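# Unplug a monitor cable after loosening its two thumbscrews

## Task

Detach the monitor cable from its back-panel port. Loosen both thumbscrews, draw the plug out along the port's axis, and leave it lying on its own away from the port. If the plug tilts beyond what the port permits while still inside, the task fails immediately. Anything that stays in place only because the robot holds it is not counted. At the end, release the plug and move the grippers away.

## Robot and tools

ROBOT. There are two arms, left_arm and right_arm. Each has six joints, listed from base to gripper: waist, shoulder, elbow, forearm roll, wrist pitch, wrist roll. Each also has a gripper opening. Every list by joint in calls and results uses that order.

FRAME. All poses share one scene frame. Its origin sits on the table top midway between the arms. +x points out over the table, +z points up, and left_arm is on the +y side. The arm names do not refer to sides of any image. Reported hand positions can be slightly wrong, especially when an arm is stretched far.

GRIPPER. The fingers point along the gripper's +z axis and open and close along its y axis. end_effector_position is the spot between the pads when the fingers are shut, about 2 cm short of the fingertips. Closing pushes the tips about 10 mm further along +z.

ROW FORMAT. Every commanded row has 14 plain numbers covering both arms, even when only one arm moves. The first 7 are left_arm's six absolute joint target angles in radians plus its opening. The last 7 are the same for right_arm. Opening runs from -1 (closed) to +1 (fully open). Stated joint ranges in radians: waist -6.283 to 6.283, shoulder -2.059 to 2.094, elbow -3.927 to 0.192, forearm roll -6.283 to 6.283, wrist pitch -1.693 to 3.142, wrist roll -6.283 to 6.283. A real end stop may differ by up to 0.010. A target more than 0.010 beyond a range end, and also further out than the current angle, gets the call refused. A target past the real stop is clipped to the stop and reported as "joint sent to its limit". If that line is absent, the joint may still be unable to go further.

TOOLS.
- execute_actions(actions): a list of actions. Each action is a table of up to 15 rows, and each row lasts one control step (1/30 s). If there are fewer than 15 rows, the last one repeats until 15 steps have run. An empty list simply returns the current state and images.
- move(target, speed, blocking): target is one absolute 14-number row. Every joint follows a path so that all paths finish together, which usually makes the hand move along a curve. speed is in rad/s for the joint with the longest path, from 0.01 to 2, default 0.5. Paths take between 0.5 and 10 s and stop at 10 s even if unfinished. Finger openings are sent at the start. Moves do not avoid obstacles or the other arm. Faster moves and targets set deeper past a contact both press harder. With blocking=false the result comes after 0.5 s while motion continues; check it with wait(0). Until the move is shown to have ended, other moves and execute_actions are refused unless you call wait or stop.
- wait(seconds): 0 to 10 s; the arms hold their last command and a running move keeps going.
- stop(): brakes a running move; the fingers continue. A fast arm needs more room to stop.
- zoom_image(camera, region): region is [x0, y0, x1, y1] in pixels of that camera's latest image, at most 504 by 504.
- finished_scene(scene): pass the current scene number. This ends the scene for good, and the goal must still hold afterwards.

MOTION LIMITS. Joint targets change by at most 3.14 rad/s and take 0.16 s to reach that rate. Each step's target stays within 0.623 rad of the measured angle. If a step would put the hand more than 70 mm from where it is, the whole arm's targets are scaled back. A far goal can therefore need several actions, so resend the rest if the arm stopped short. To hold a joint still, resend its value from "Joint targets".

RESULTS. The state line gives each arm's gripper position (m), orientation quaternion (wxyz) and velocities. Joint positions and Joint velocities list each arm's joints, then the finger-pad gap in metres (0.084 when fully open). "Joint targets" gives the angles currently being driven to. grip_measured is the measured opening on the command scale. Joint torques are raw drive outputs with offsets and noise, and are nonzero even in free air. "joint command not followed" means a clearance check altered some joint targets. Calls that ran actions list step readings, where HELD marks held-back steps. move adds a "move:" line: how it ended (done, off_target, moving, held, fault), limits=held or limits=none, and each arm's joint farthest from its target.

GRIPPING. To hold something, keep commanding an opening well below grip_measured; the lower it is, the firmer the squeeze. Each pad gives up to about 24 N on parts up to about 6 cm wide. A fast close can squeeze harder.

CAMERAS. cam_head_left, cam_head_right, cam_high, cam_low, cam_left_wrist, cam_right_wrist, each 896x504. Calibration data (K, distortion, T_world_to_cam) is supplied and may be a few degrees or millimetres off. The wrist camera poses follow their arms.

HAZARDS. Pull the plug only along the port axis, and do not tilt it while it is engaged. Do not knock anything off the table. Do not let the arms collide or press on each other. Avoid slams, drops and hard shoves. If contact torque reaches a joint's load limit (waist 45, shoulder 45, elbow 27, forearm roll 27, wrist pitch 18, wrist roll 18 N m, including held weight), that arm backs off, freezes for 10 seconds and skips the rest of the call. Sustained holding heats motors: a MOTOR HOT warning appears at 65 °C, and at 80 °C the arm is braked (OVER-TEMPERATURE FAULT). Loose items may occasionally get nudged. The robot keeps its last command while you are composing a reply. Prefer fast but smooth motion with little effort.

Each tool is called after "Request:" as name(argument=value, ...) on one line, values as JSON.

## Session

Request:
execute_actions(actions=[])

Scene clock: 0.00 s.
left_arm: end_effector_position=(+0.8012, +0.3344, +0.2867) grip_measured=-1.00 end_effector_quat_wxyz=(+0.178, +0.667, +0.669, +0.276) end_effector_velocity=(-0.000, -0.000, +0.001) end_effector_angular_velocity=(-0.000, -0.001, -0.000) | right_arm: end_effector_position=(+0.5222, -0.2004, +0.3777) grip_measured=-1.00 end_effector_quat_wxyz=(-0.254, +0.570, +0.761, +0.179) end_effector_velocity=(+0.000, -0.000, -0.000) end_effector_angular_velocity=(+0.000, -0.001, -0.001)
Joint names: [waist, shoulder, elbow, forearm roll, wrist pitch, wrist roll]
Joint positions: left_arm=[ 0.009  0.594 -1.856  0.32   0.639 -1.863  0.   ] | right_arm=[-0.221  0.413 -2.015  0.598  1.827 -1.851  0.   ]
Joint velocities: left_arm=[-0.    -0.002  0.001  0.    -0.    -0.    -0.   ] | right_arm=[-0.001  0.    -0.     0.    -0.001 -0.001 -0.   ]
Joint torques (N m, as the arm reports them, + toward a larger angle): no reading
Motor temperatures (°C, as the motors report them): left_arm=[26 30 37 29 30 29] | right_arm=[29 30 29 30 33 33]
Joint targets: left_arm=[0.009 0.594 -1.856 0.320 0.639 -1.863] | right_arm=[-0.221 0.413 -2.015 0.598 1.827 -1.851]
camera_calibration (this result's frames):
cam_left_wrist: T_world_to_cam=[[0.77665, -0.0342324, 0.629001, -0.763854], [0.0491084, -0.992193, -0.114635, 0.389071], [0.628015, 0.11992, -0.768906, -0.190102], [0, 0, 0, 1]] pos_world=[0.693528, 0.382682, 0.378895]
cam_right_wrist: T_world_to_cam=[[0.960575, 0.27801, -0.00246089, -0.413114], [0.225759, -0.785143, -0.5767, 0.0103198], [-0.162261, 0.553408, -0.816952, 0.636775], [0, 0, 0, 1]] pos_world=[0.497821, -0.229444, 0.525149]

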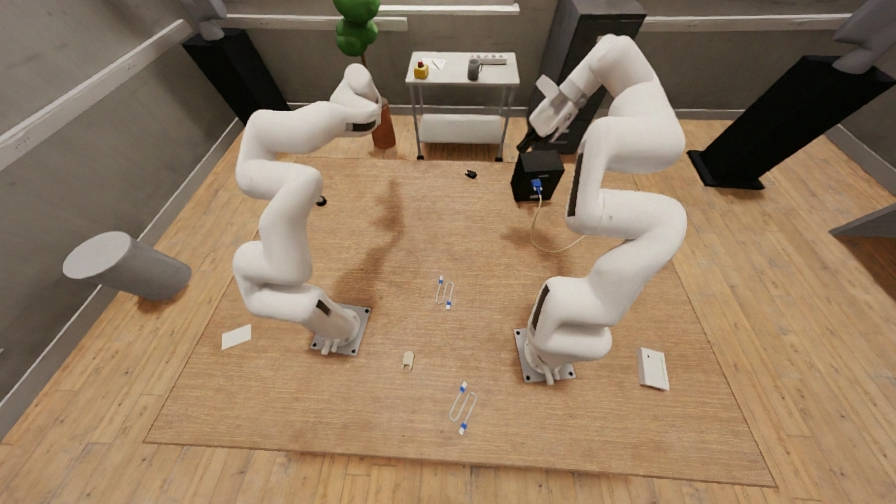

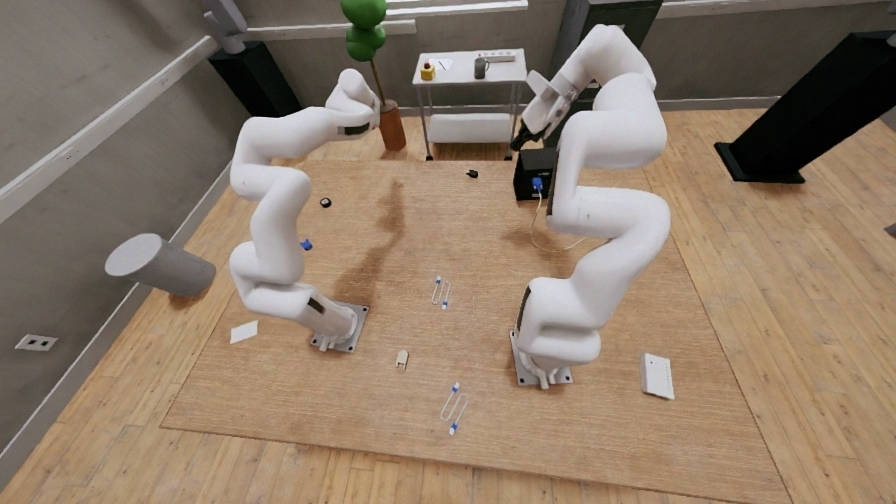

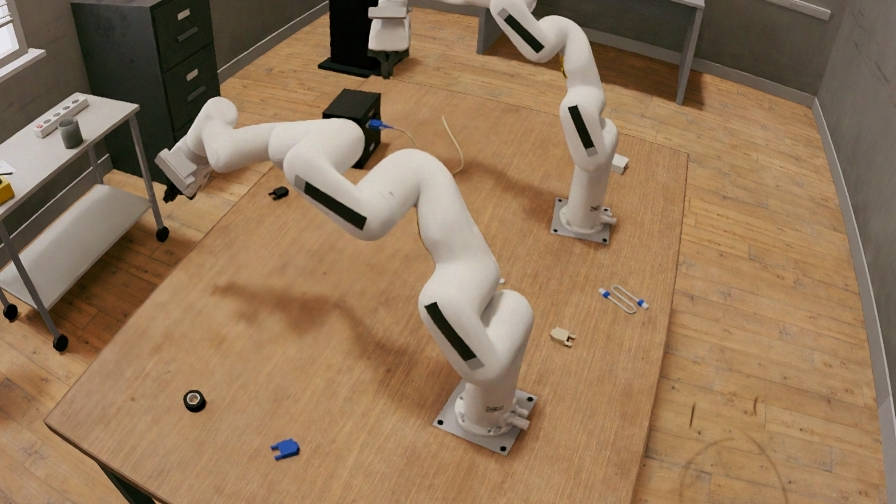

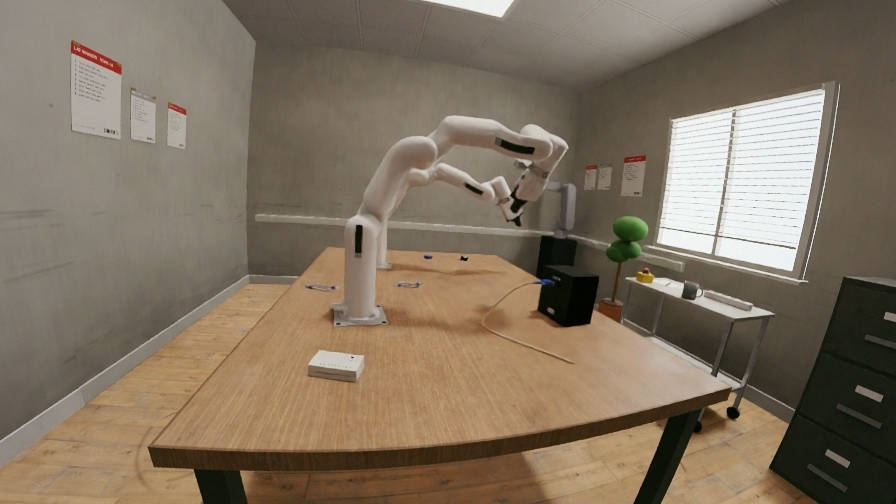

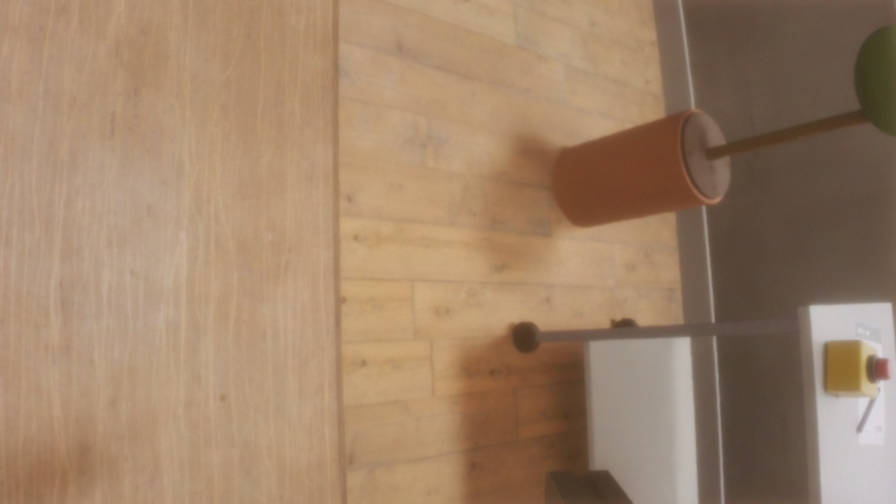

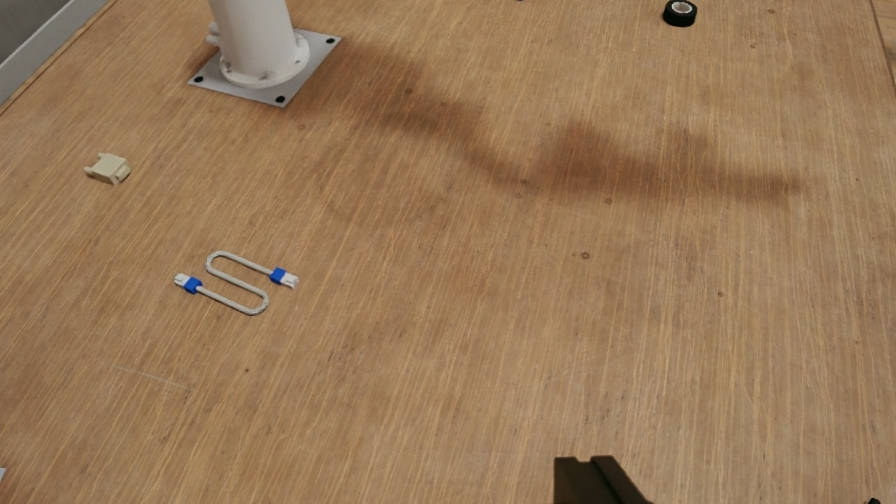

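Similar location. Go via a high pose.

Request:
move(target=[0.628,0,-0.6,0,0.6,0,0.4,-0.215,0,-1.2,0,-0.6,0,0.3], speed=1)

Request:
move(target=[0.628,0,-0.6,0,0.6,0,0.4,-0.215,0.5,-0.45,0,-1.4,0,0.3], speed=0.7)

Scene clock: 15.40 s.
left_arm: end_effector_position=(+0.3734, +0.5715, +0.0612) grip_measured=+0.39 end_effector_quat_wxyz=(-0.000, +0.966, +0.260, +0.000) end_effector_velocity=(-0.001, +0.000, -0.001) end_effector_angular_velocity=(-0.001, +0.002, +0.000) | right_arm: end_effector_position=(+0.6185, -0.3532, +0.6307) grip_measured=+0.29 end_effector_quat_wxyz=(+0.031, +0.621, -0.024, +0.783) end_effector_velocity=(-0.000, -0.000, +0.000) end_effector_angular_velocity=(+0.000, -0.001, +0.000)
Joint names: [waist, shoulder, elbow, forearm roll, wrist pitch, wrist roll]
Joint positions: left_arm=[ 0.628  0.    -0.6    0.     0.6   -0.     0.061] | right_arm=[-0.215  0.    -1.2    0.    -0.6   -0.     0.056]
Joint velocities: left_arm=[ 0.002  0.     0.002 -0.     0.     0.002  0.   ] | right_arm=[-0.    -0.001  0.001 -0.001 -0.001  0.001  0.   ]
Joint torques (N m, as the arm reports them, + toward a larger angle): left_arm=[  0.54 -16.01 -19.77   0.01  -1.54  -0.82] | right_arm=[ -1.93 -26.66 -18.84  -0.34  -0.78   0.48]
Motor temperatures (°C, as the motors report them): left_arm=[26 31 39 29 30 29] | right_arm=[29 30 31 30 33 33]
Joint targets: left_arm=[0.628 0.000 -0.600 0.000 0.600 -0.000] | right_arm=[-0.215 0.000 -1.200 0.000 -0.600 -0.000]
move: done; limits=none; left_arm: farthest joint: the waist, 0.000 radians from its target (0.619 radians at the start); right_arm: farthest joint: the waist, 0.000 radians from its target (0.006 radians at the start)
camera_calibration (this result's frames):
cam_left_wrist: T_world_to_cam=[[0.51109, -0.859138, 0.0258673, 0.325844], [-0.859518, -0.510994, 0.0107078, 0.676153], [0.00401851, -0.0277061, -0.999608, 0.208158], [0, 0, 0, 1]] pos_world=[0.413793, 0.631222, 0.192407]
cam_right_wrist: T_world_to_cam=[[-0.0945632, -0.995516, -0.00252676, -0.259759], [0.210202, -0.0174859, -0.977502, 0.548007], [0.973074, -0.0929668, 0.210913, -0.635044], [0, 0, 0, 1]] pos_world=[0.478189, -0.30805, 0.668961]

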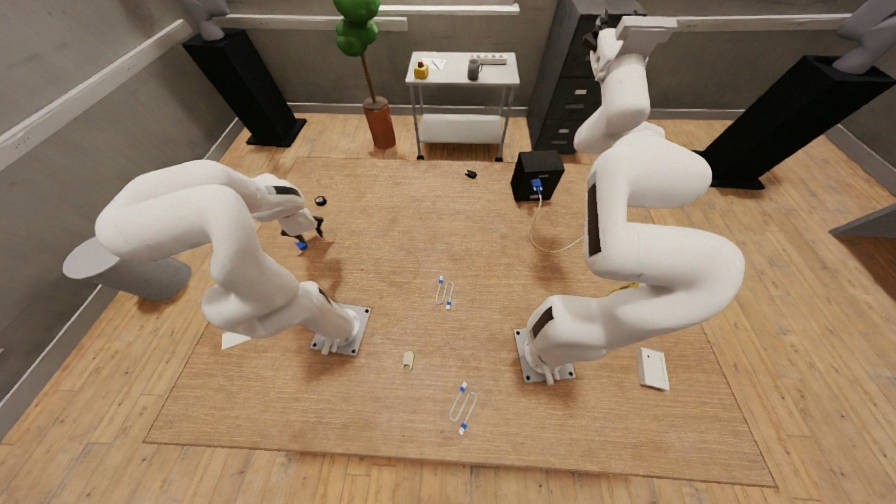

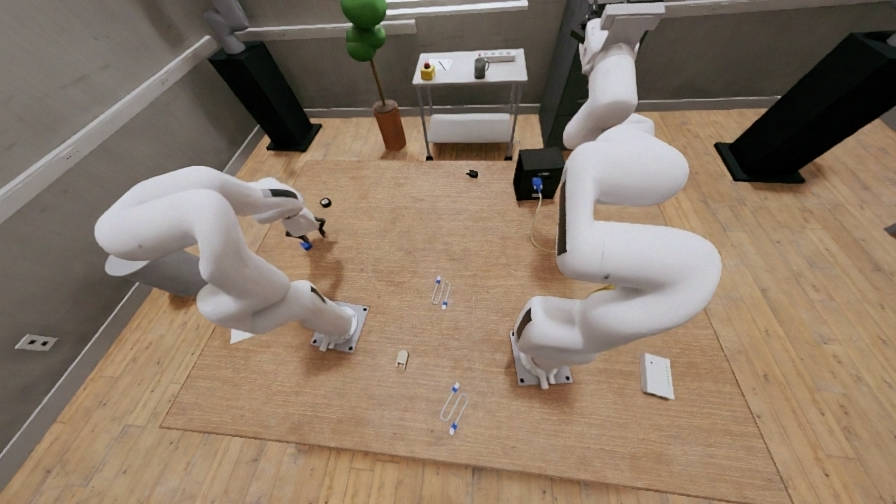

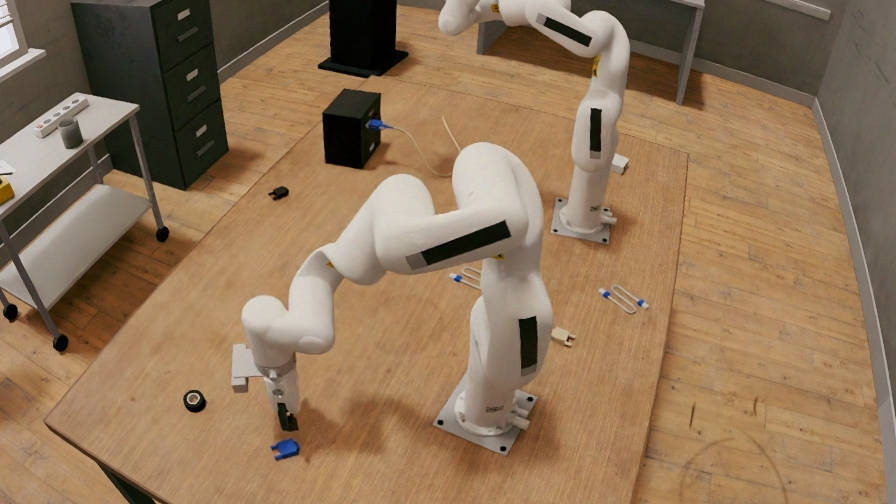

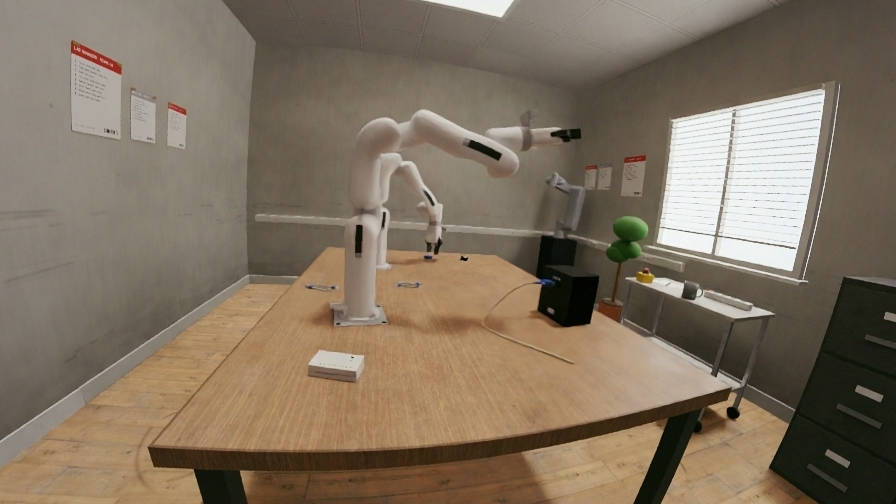

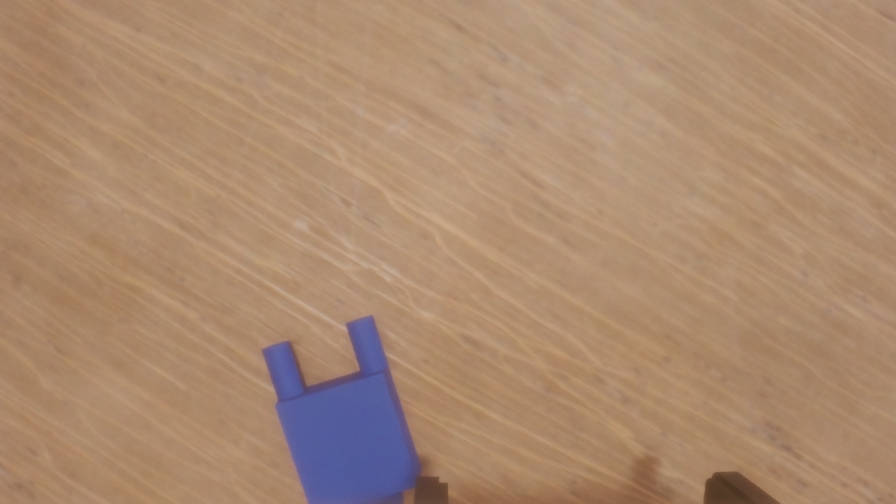

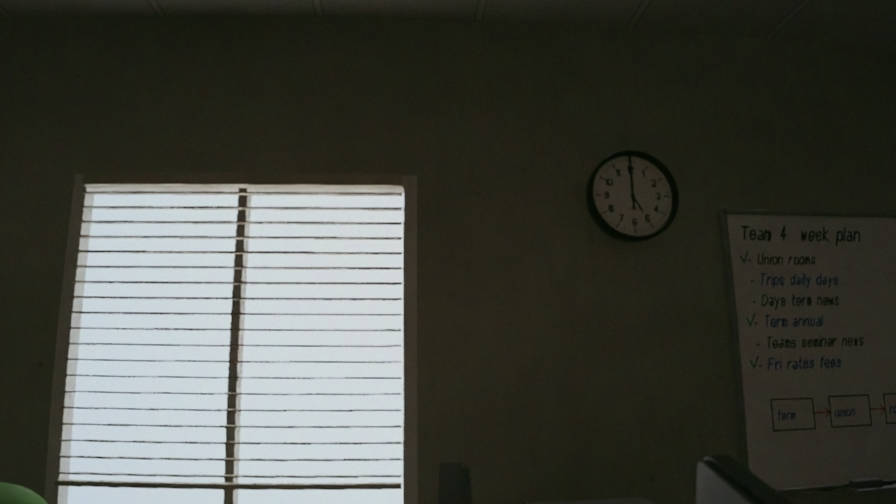

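Scene clock: 17.23 s.
left_arm: end_effector_position=(+0.3733, +0.5715, +0.0611) grip_measured=+0.39 end_effector_quat_wxyz=(+0.000, +0.966, +0.260, +0.000) end_effector_velocity=(+0.000, +0.000, +0.000) end_effector_angular_velocity=(+0.000, -0.001, +0.001) | right_arm: end_effector_position=(+0.4962, -0.3436, +0.1645) grip_measured=+0.29 end_effector_quat_wxyz=(+0.025, +0.780, -0.031, +0.625) end_effector_velocity=(-0.001, +0.000, -0.003) end_effector_angular_velocity=(+0.002, +0.006, -0.000)
Joint names: [waist, shoulder, elbow, forearm roll, wrist pitch, wrist roll]
Joint positions: left_arm=[ 0.628  0.    -0.6    0.     0.6   -0.     0.061] | right_arm=[-0.215  0.5   -0.45  -0.    -1.4    0.     0.056]
Joint velocities: left_arm=[-0.    -0.    -0.001 -0.     0.    -0.    -0.   ] | right_arm=[ 0.     0.004  0.003  0.    -0.001  0.001 -0.   ]
Joint torques (N m, as the arm reports them, + toward a larger angle): left_arm=[  0.55 -15.35 -19.49  -0.05  -1.52  -0.71] | right_arm=[ -1.74 -25.04  -6.44  -0.19  -1.45   0.58]
Motor temperatures (°C, as the motors report them): left_arm=[26 31 39 29 30 29] | right_arm=[29 30 31 30 33 33]
Joint targets: left_arm=[0.628 0.000 -0.600 0.000 0.600 0.000] | right_arm=[-0.215 0.500 -0.450 0.000 -1.400 0.000]
move: done; limits=none; left_arm: farthest joint: the waist, 0.000 radians from its target (0.000 radians at the start); right_arm: farthest joint: the waist, 0.000 radians from its target (0.000 radians at the start)
camera_calibration (this result's frames):
cam_left_wrist: T_world_to_cam=[[0.511146, -0.859104, 0.0258874, 0.32588], [-0.859486, -0.511042, 0.0109681, 0.676006], [0.00380678, -0.0278561, -0.999605, 0.208254], [0, 0, 0, 1]] pos_world=[0.413653, 0.631233, 0.192321]
cam_right_wrist: T_world_to_cam=[[-0.0940023, -0.995561, 0.00466821, -0.264384], [-0.233562, 0.0174946, -0.972185, 0.349491], [0.967787, -0.0924779, -0.23417, -0.340806], [0, 0, 0, 1]] pos_world=[0.386602, -0.300842, 0.261198]

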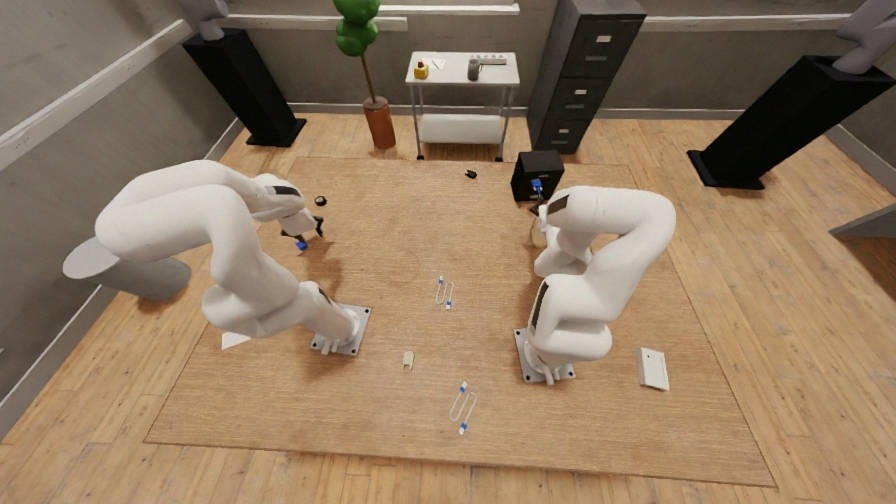

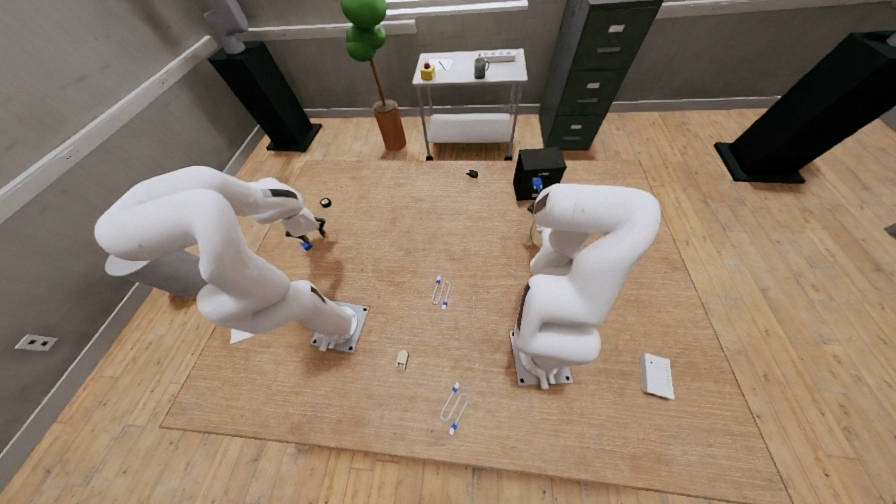

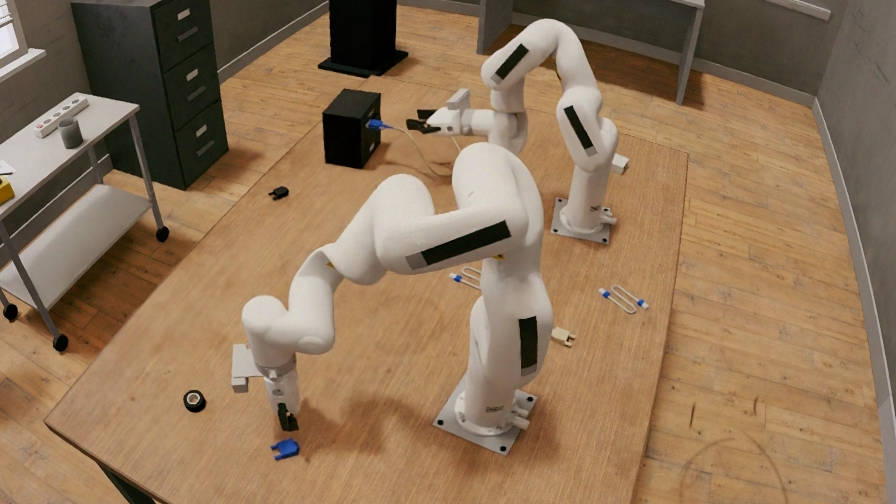

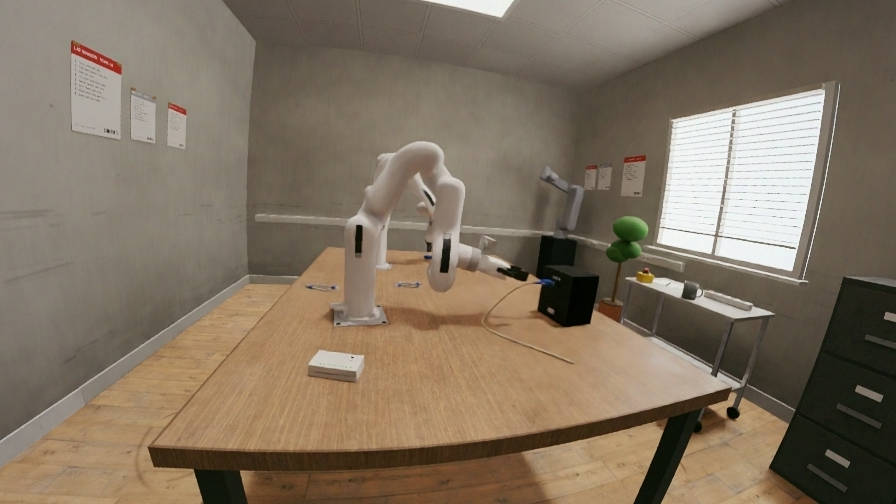

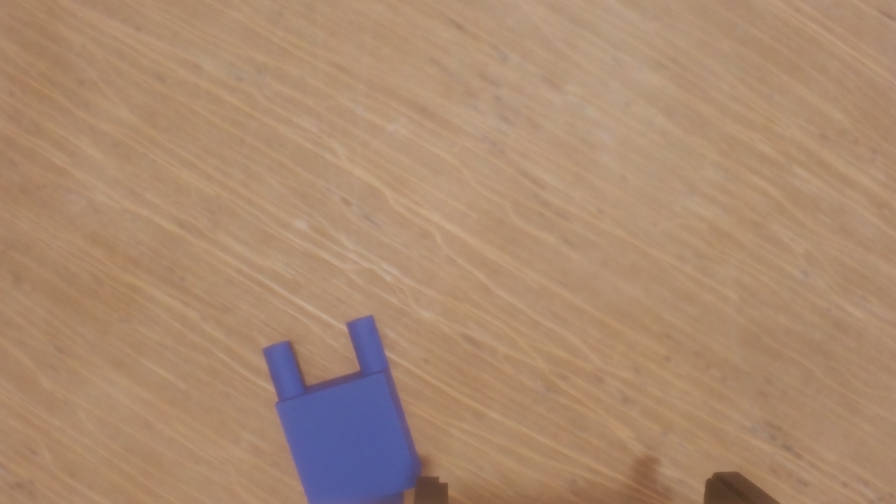

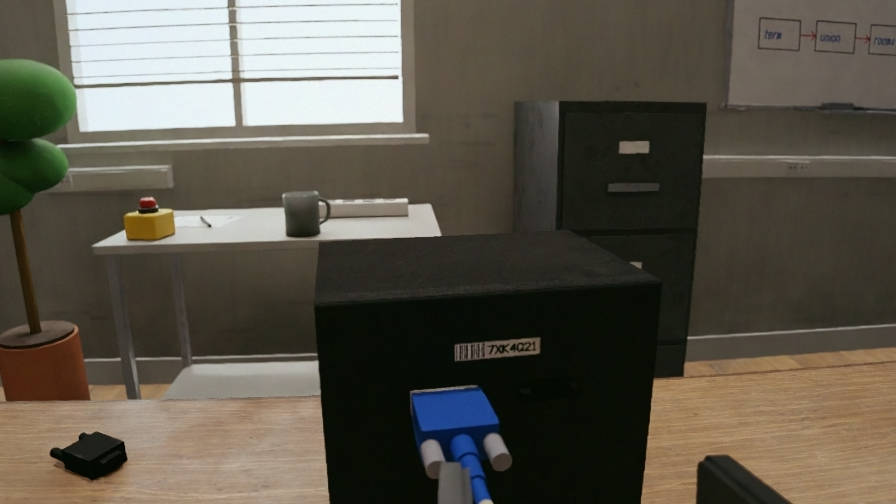

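Request:
move(target=[0.628,0,-0.6,0,0.6,0,0.4,-0.32,0.55,-0.55,-0.29,-1.3,0,0.3])

Scene clock: 34.47 s.
left_arm: end_effector_position=(+0.3733, +0.5715, +0.0611) grip_measured=+0.39 end_effector_quat_wxyz=(+0.000, +0.966, +0.260, +0.000) end_effector_velocity=(-0.000, -0.001, -0.000) end_effector_angular_velocity=(-0.000, -0.000, -0.000) | right_arm: end_effector_position=(+0.5203, -0.3256, +0.1451) grip_measured=+0.29 end_effector_quat_wxyz=(-0.032, +0.795, +0.042, +0.604) end_effector_velocity=(+0.000, +0.001, -0.000) end_effector_angular_velocity=(+0.001, +0.001, +0.003)
Joint names: [waist, shoulder, elbow, forearm roll, wrist pitch, wrist roll]
Joint positions: left_arm=[ 0.628 -0.    -0.6   -0.     0.6   -0.     0.061] | right_arm=[-0.32   0.55  -0.55  -0.29  -1.3    0.     0.056]
Joint velocities: left_arm=[-0.001 -0.001  0.001 -0.001 -0.    -0.001  0.   ] | right_arm=[-0.     0.001 -0.001 -0.003  0.001  0.001 -0.   ]
Joint torques (N m, as the arm reports them, + toward a larger angle): left_arm=[  0.04 -15.02 -19.81   0.21  -1.43  -0.61] | right_arm=[ -1.91 -26.82  -7.34  -0.17  -1.55   0.39]
Motor temperatures (°C, as the motors report them): left_arm=[26 30 39 29 30 29] | right_arm=[29 30 30 30 33 33]
Joint targets: left_arm=[0.628 0.000 -0.600 0.000 0.600 0.000] | right_arm=[-0.320 0.550 -0.550 -0.290 -1.300 0.000]
move: done; limits=none; left_arm: farthest joint: the waist, 0.000 radians from its target (0.000 radians at the start); right_arm: farthest joint: the waist, 0.000 radians from its target (0.105 radians at the start)
camera_calibration (this result's frames):
cam_left_wrist: T_world_to_cam=[[0.511146, -0.859104, 0.0258874, 0.32588], [-0.859485, -0.511042, 0.0109681, 0.676006], [0.00380682, -0.0278561, -0.999605, 0.208254], [0, 0, 0, 1]] pos_world=[0.413653, 0.631233, 0.192321]
cam_right_wrist: T_world_to_cam=[[0.0908818, -0.995847, 0.00544411, -0.340482], [-0.281453, -0.0309288, -0.959076, 0.34319], [0.955261, 0.0856303, -0.283095, -0.295406], [0, 0, 0, 1]] pos_world=[0.409726, -0.303158, 0.247371]

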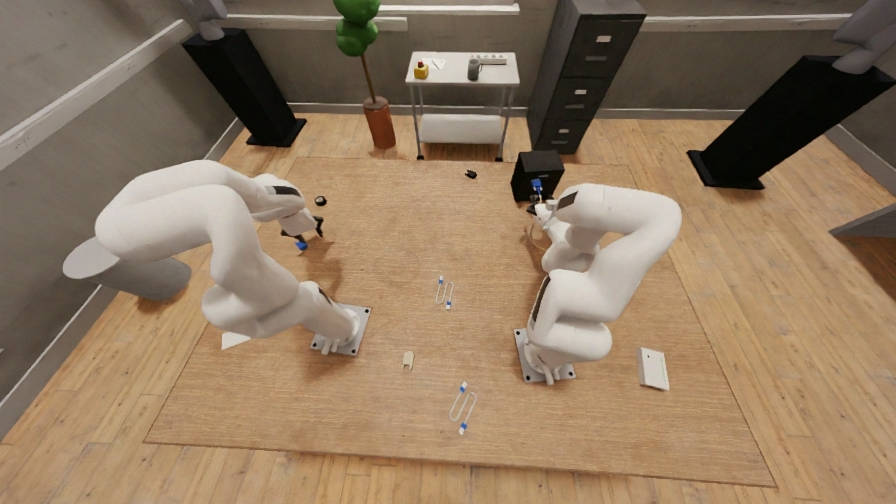

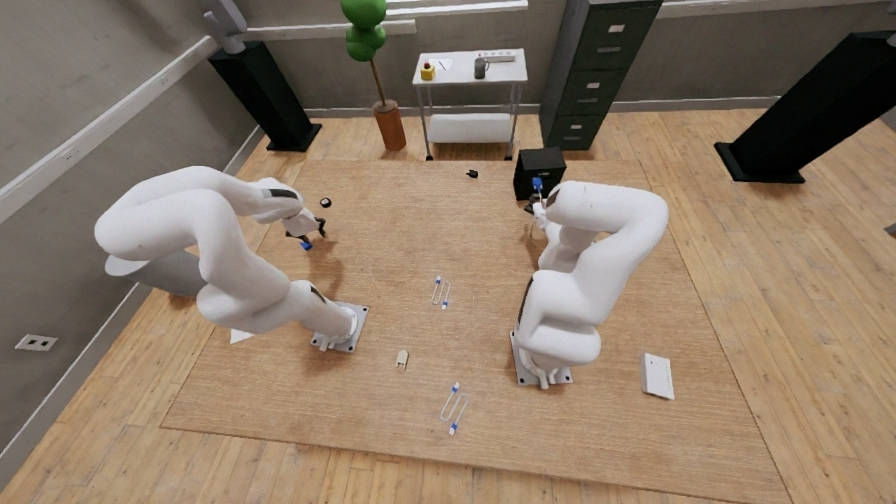

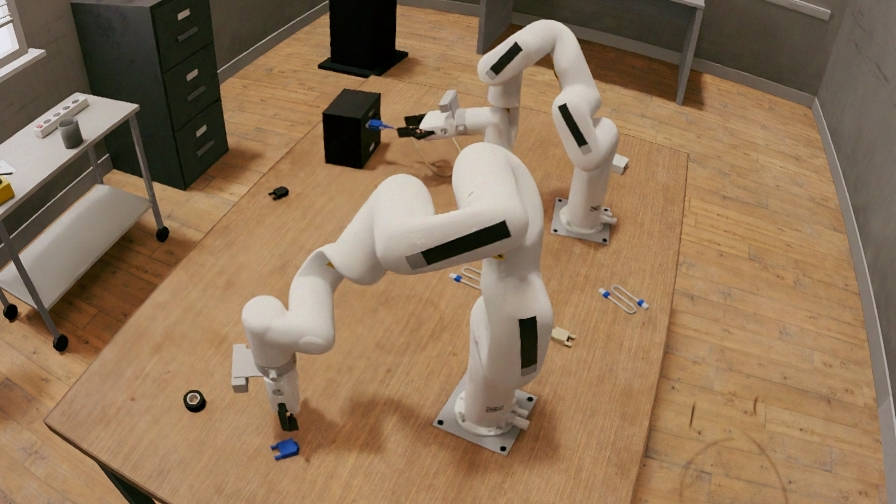

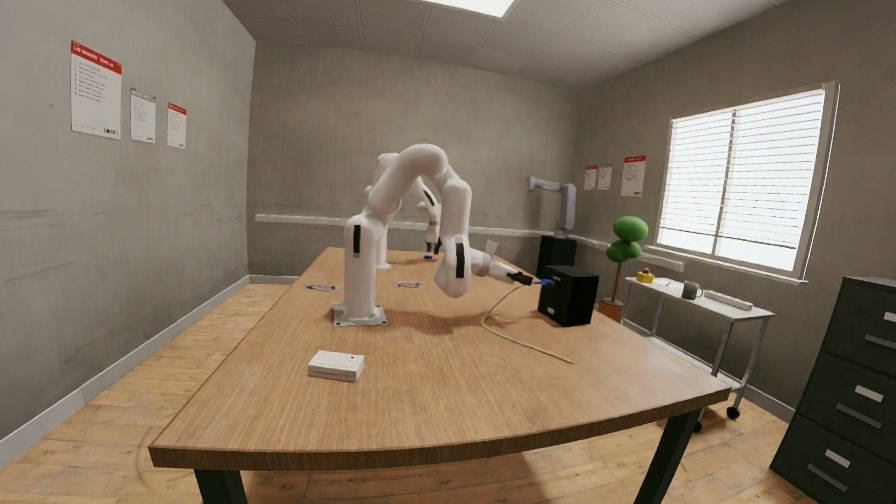

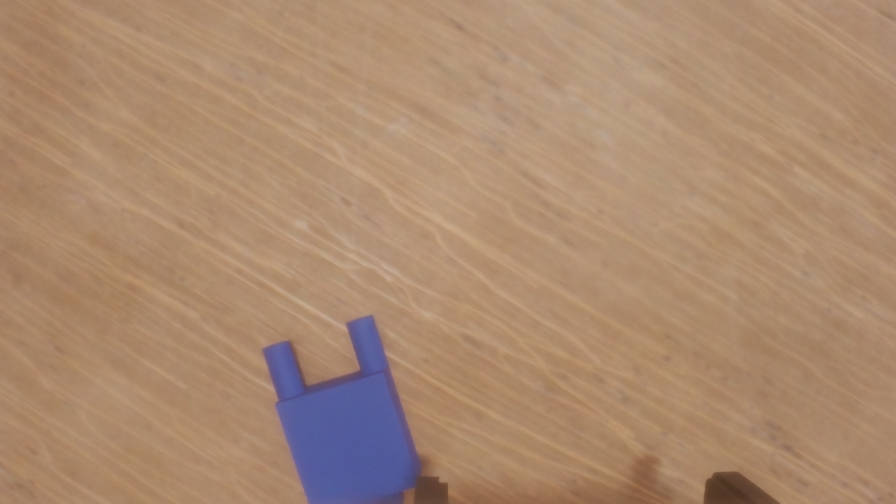

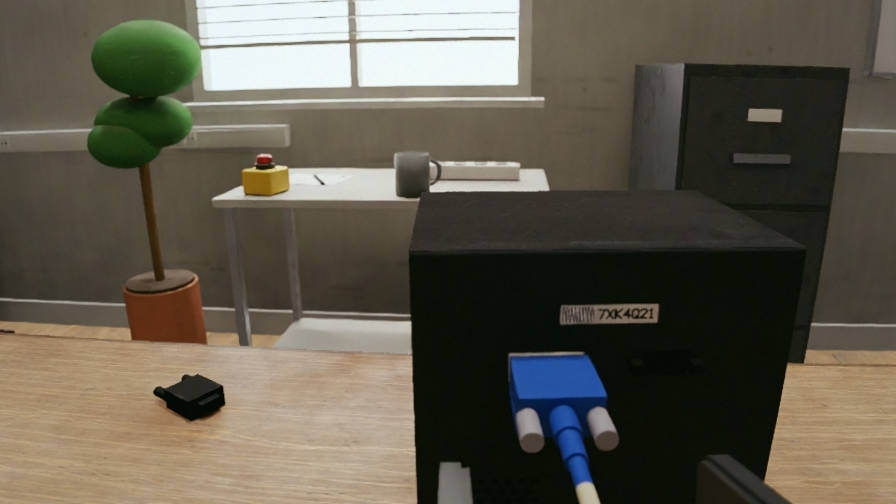

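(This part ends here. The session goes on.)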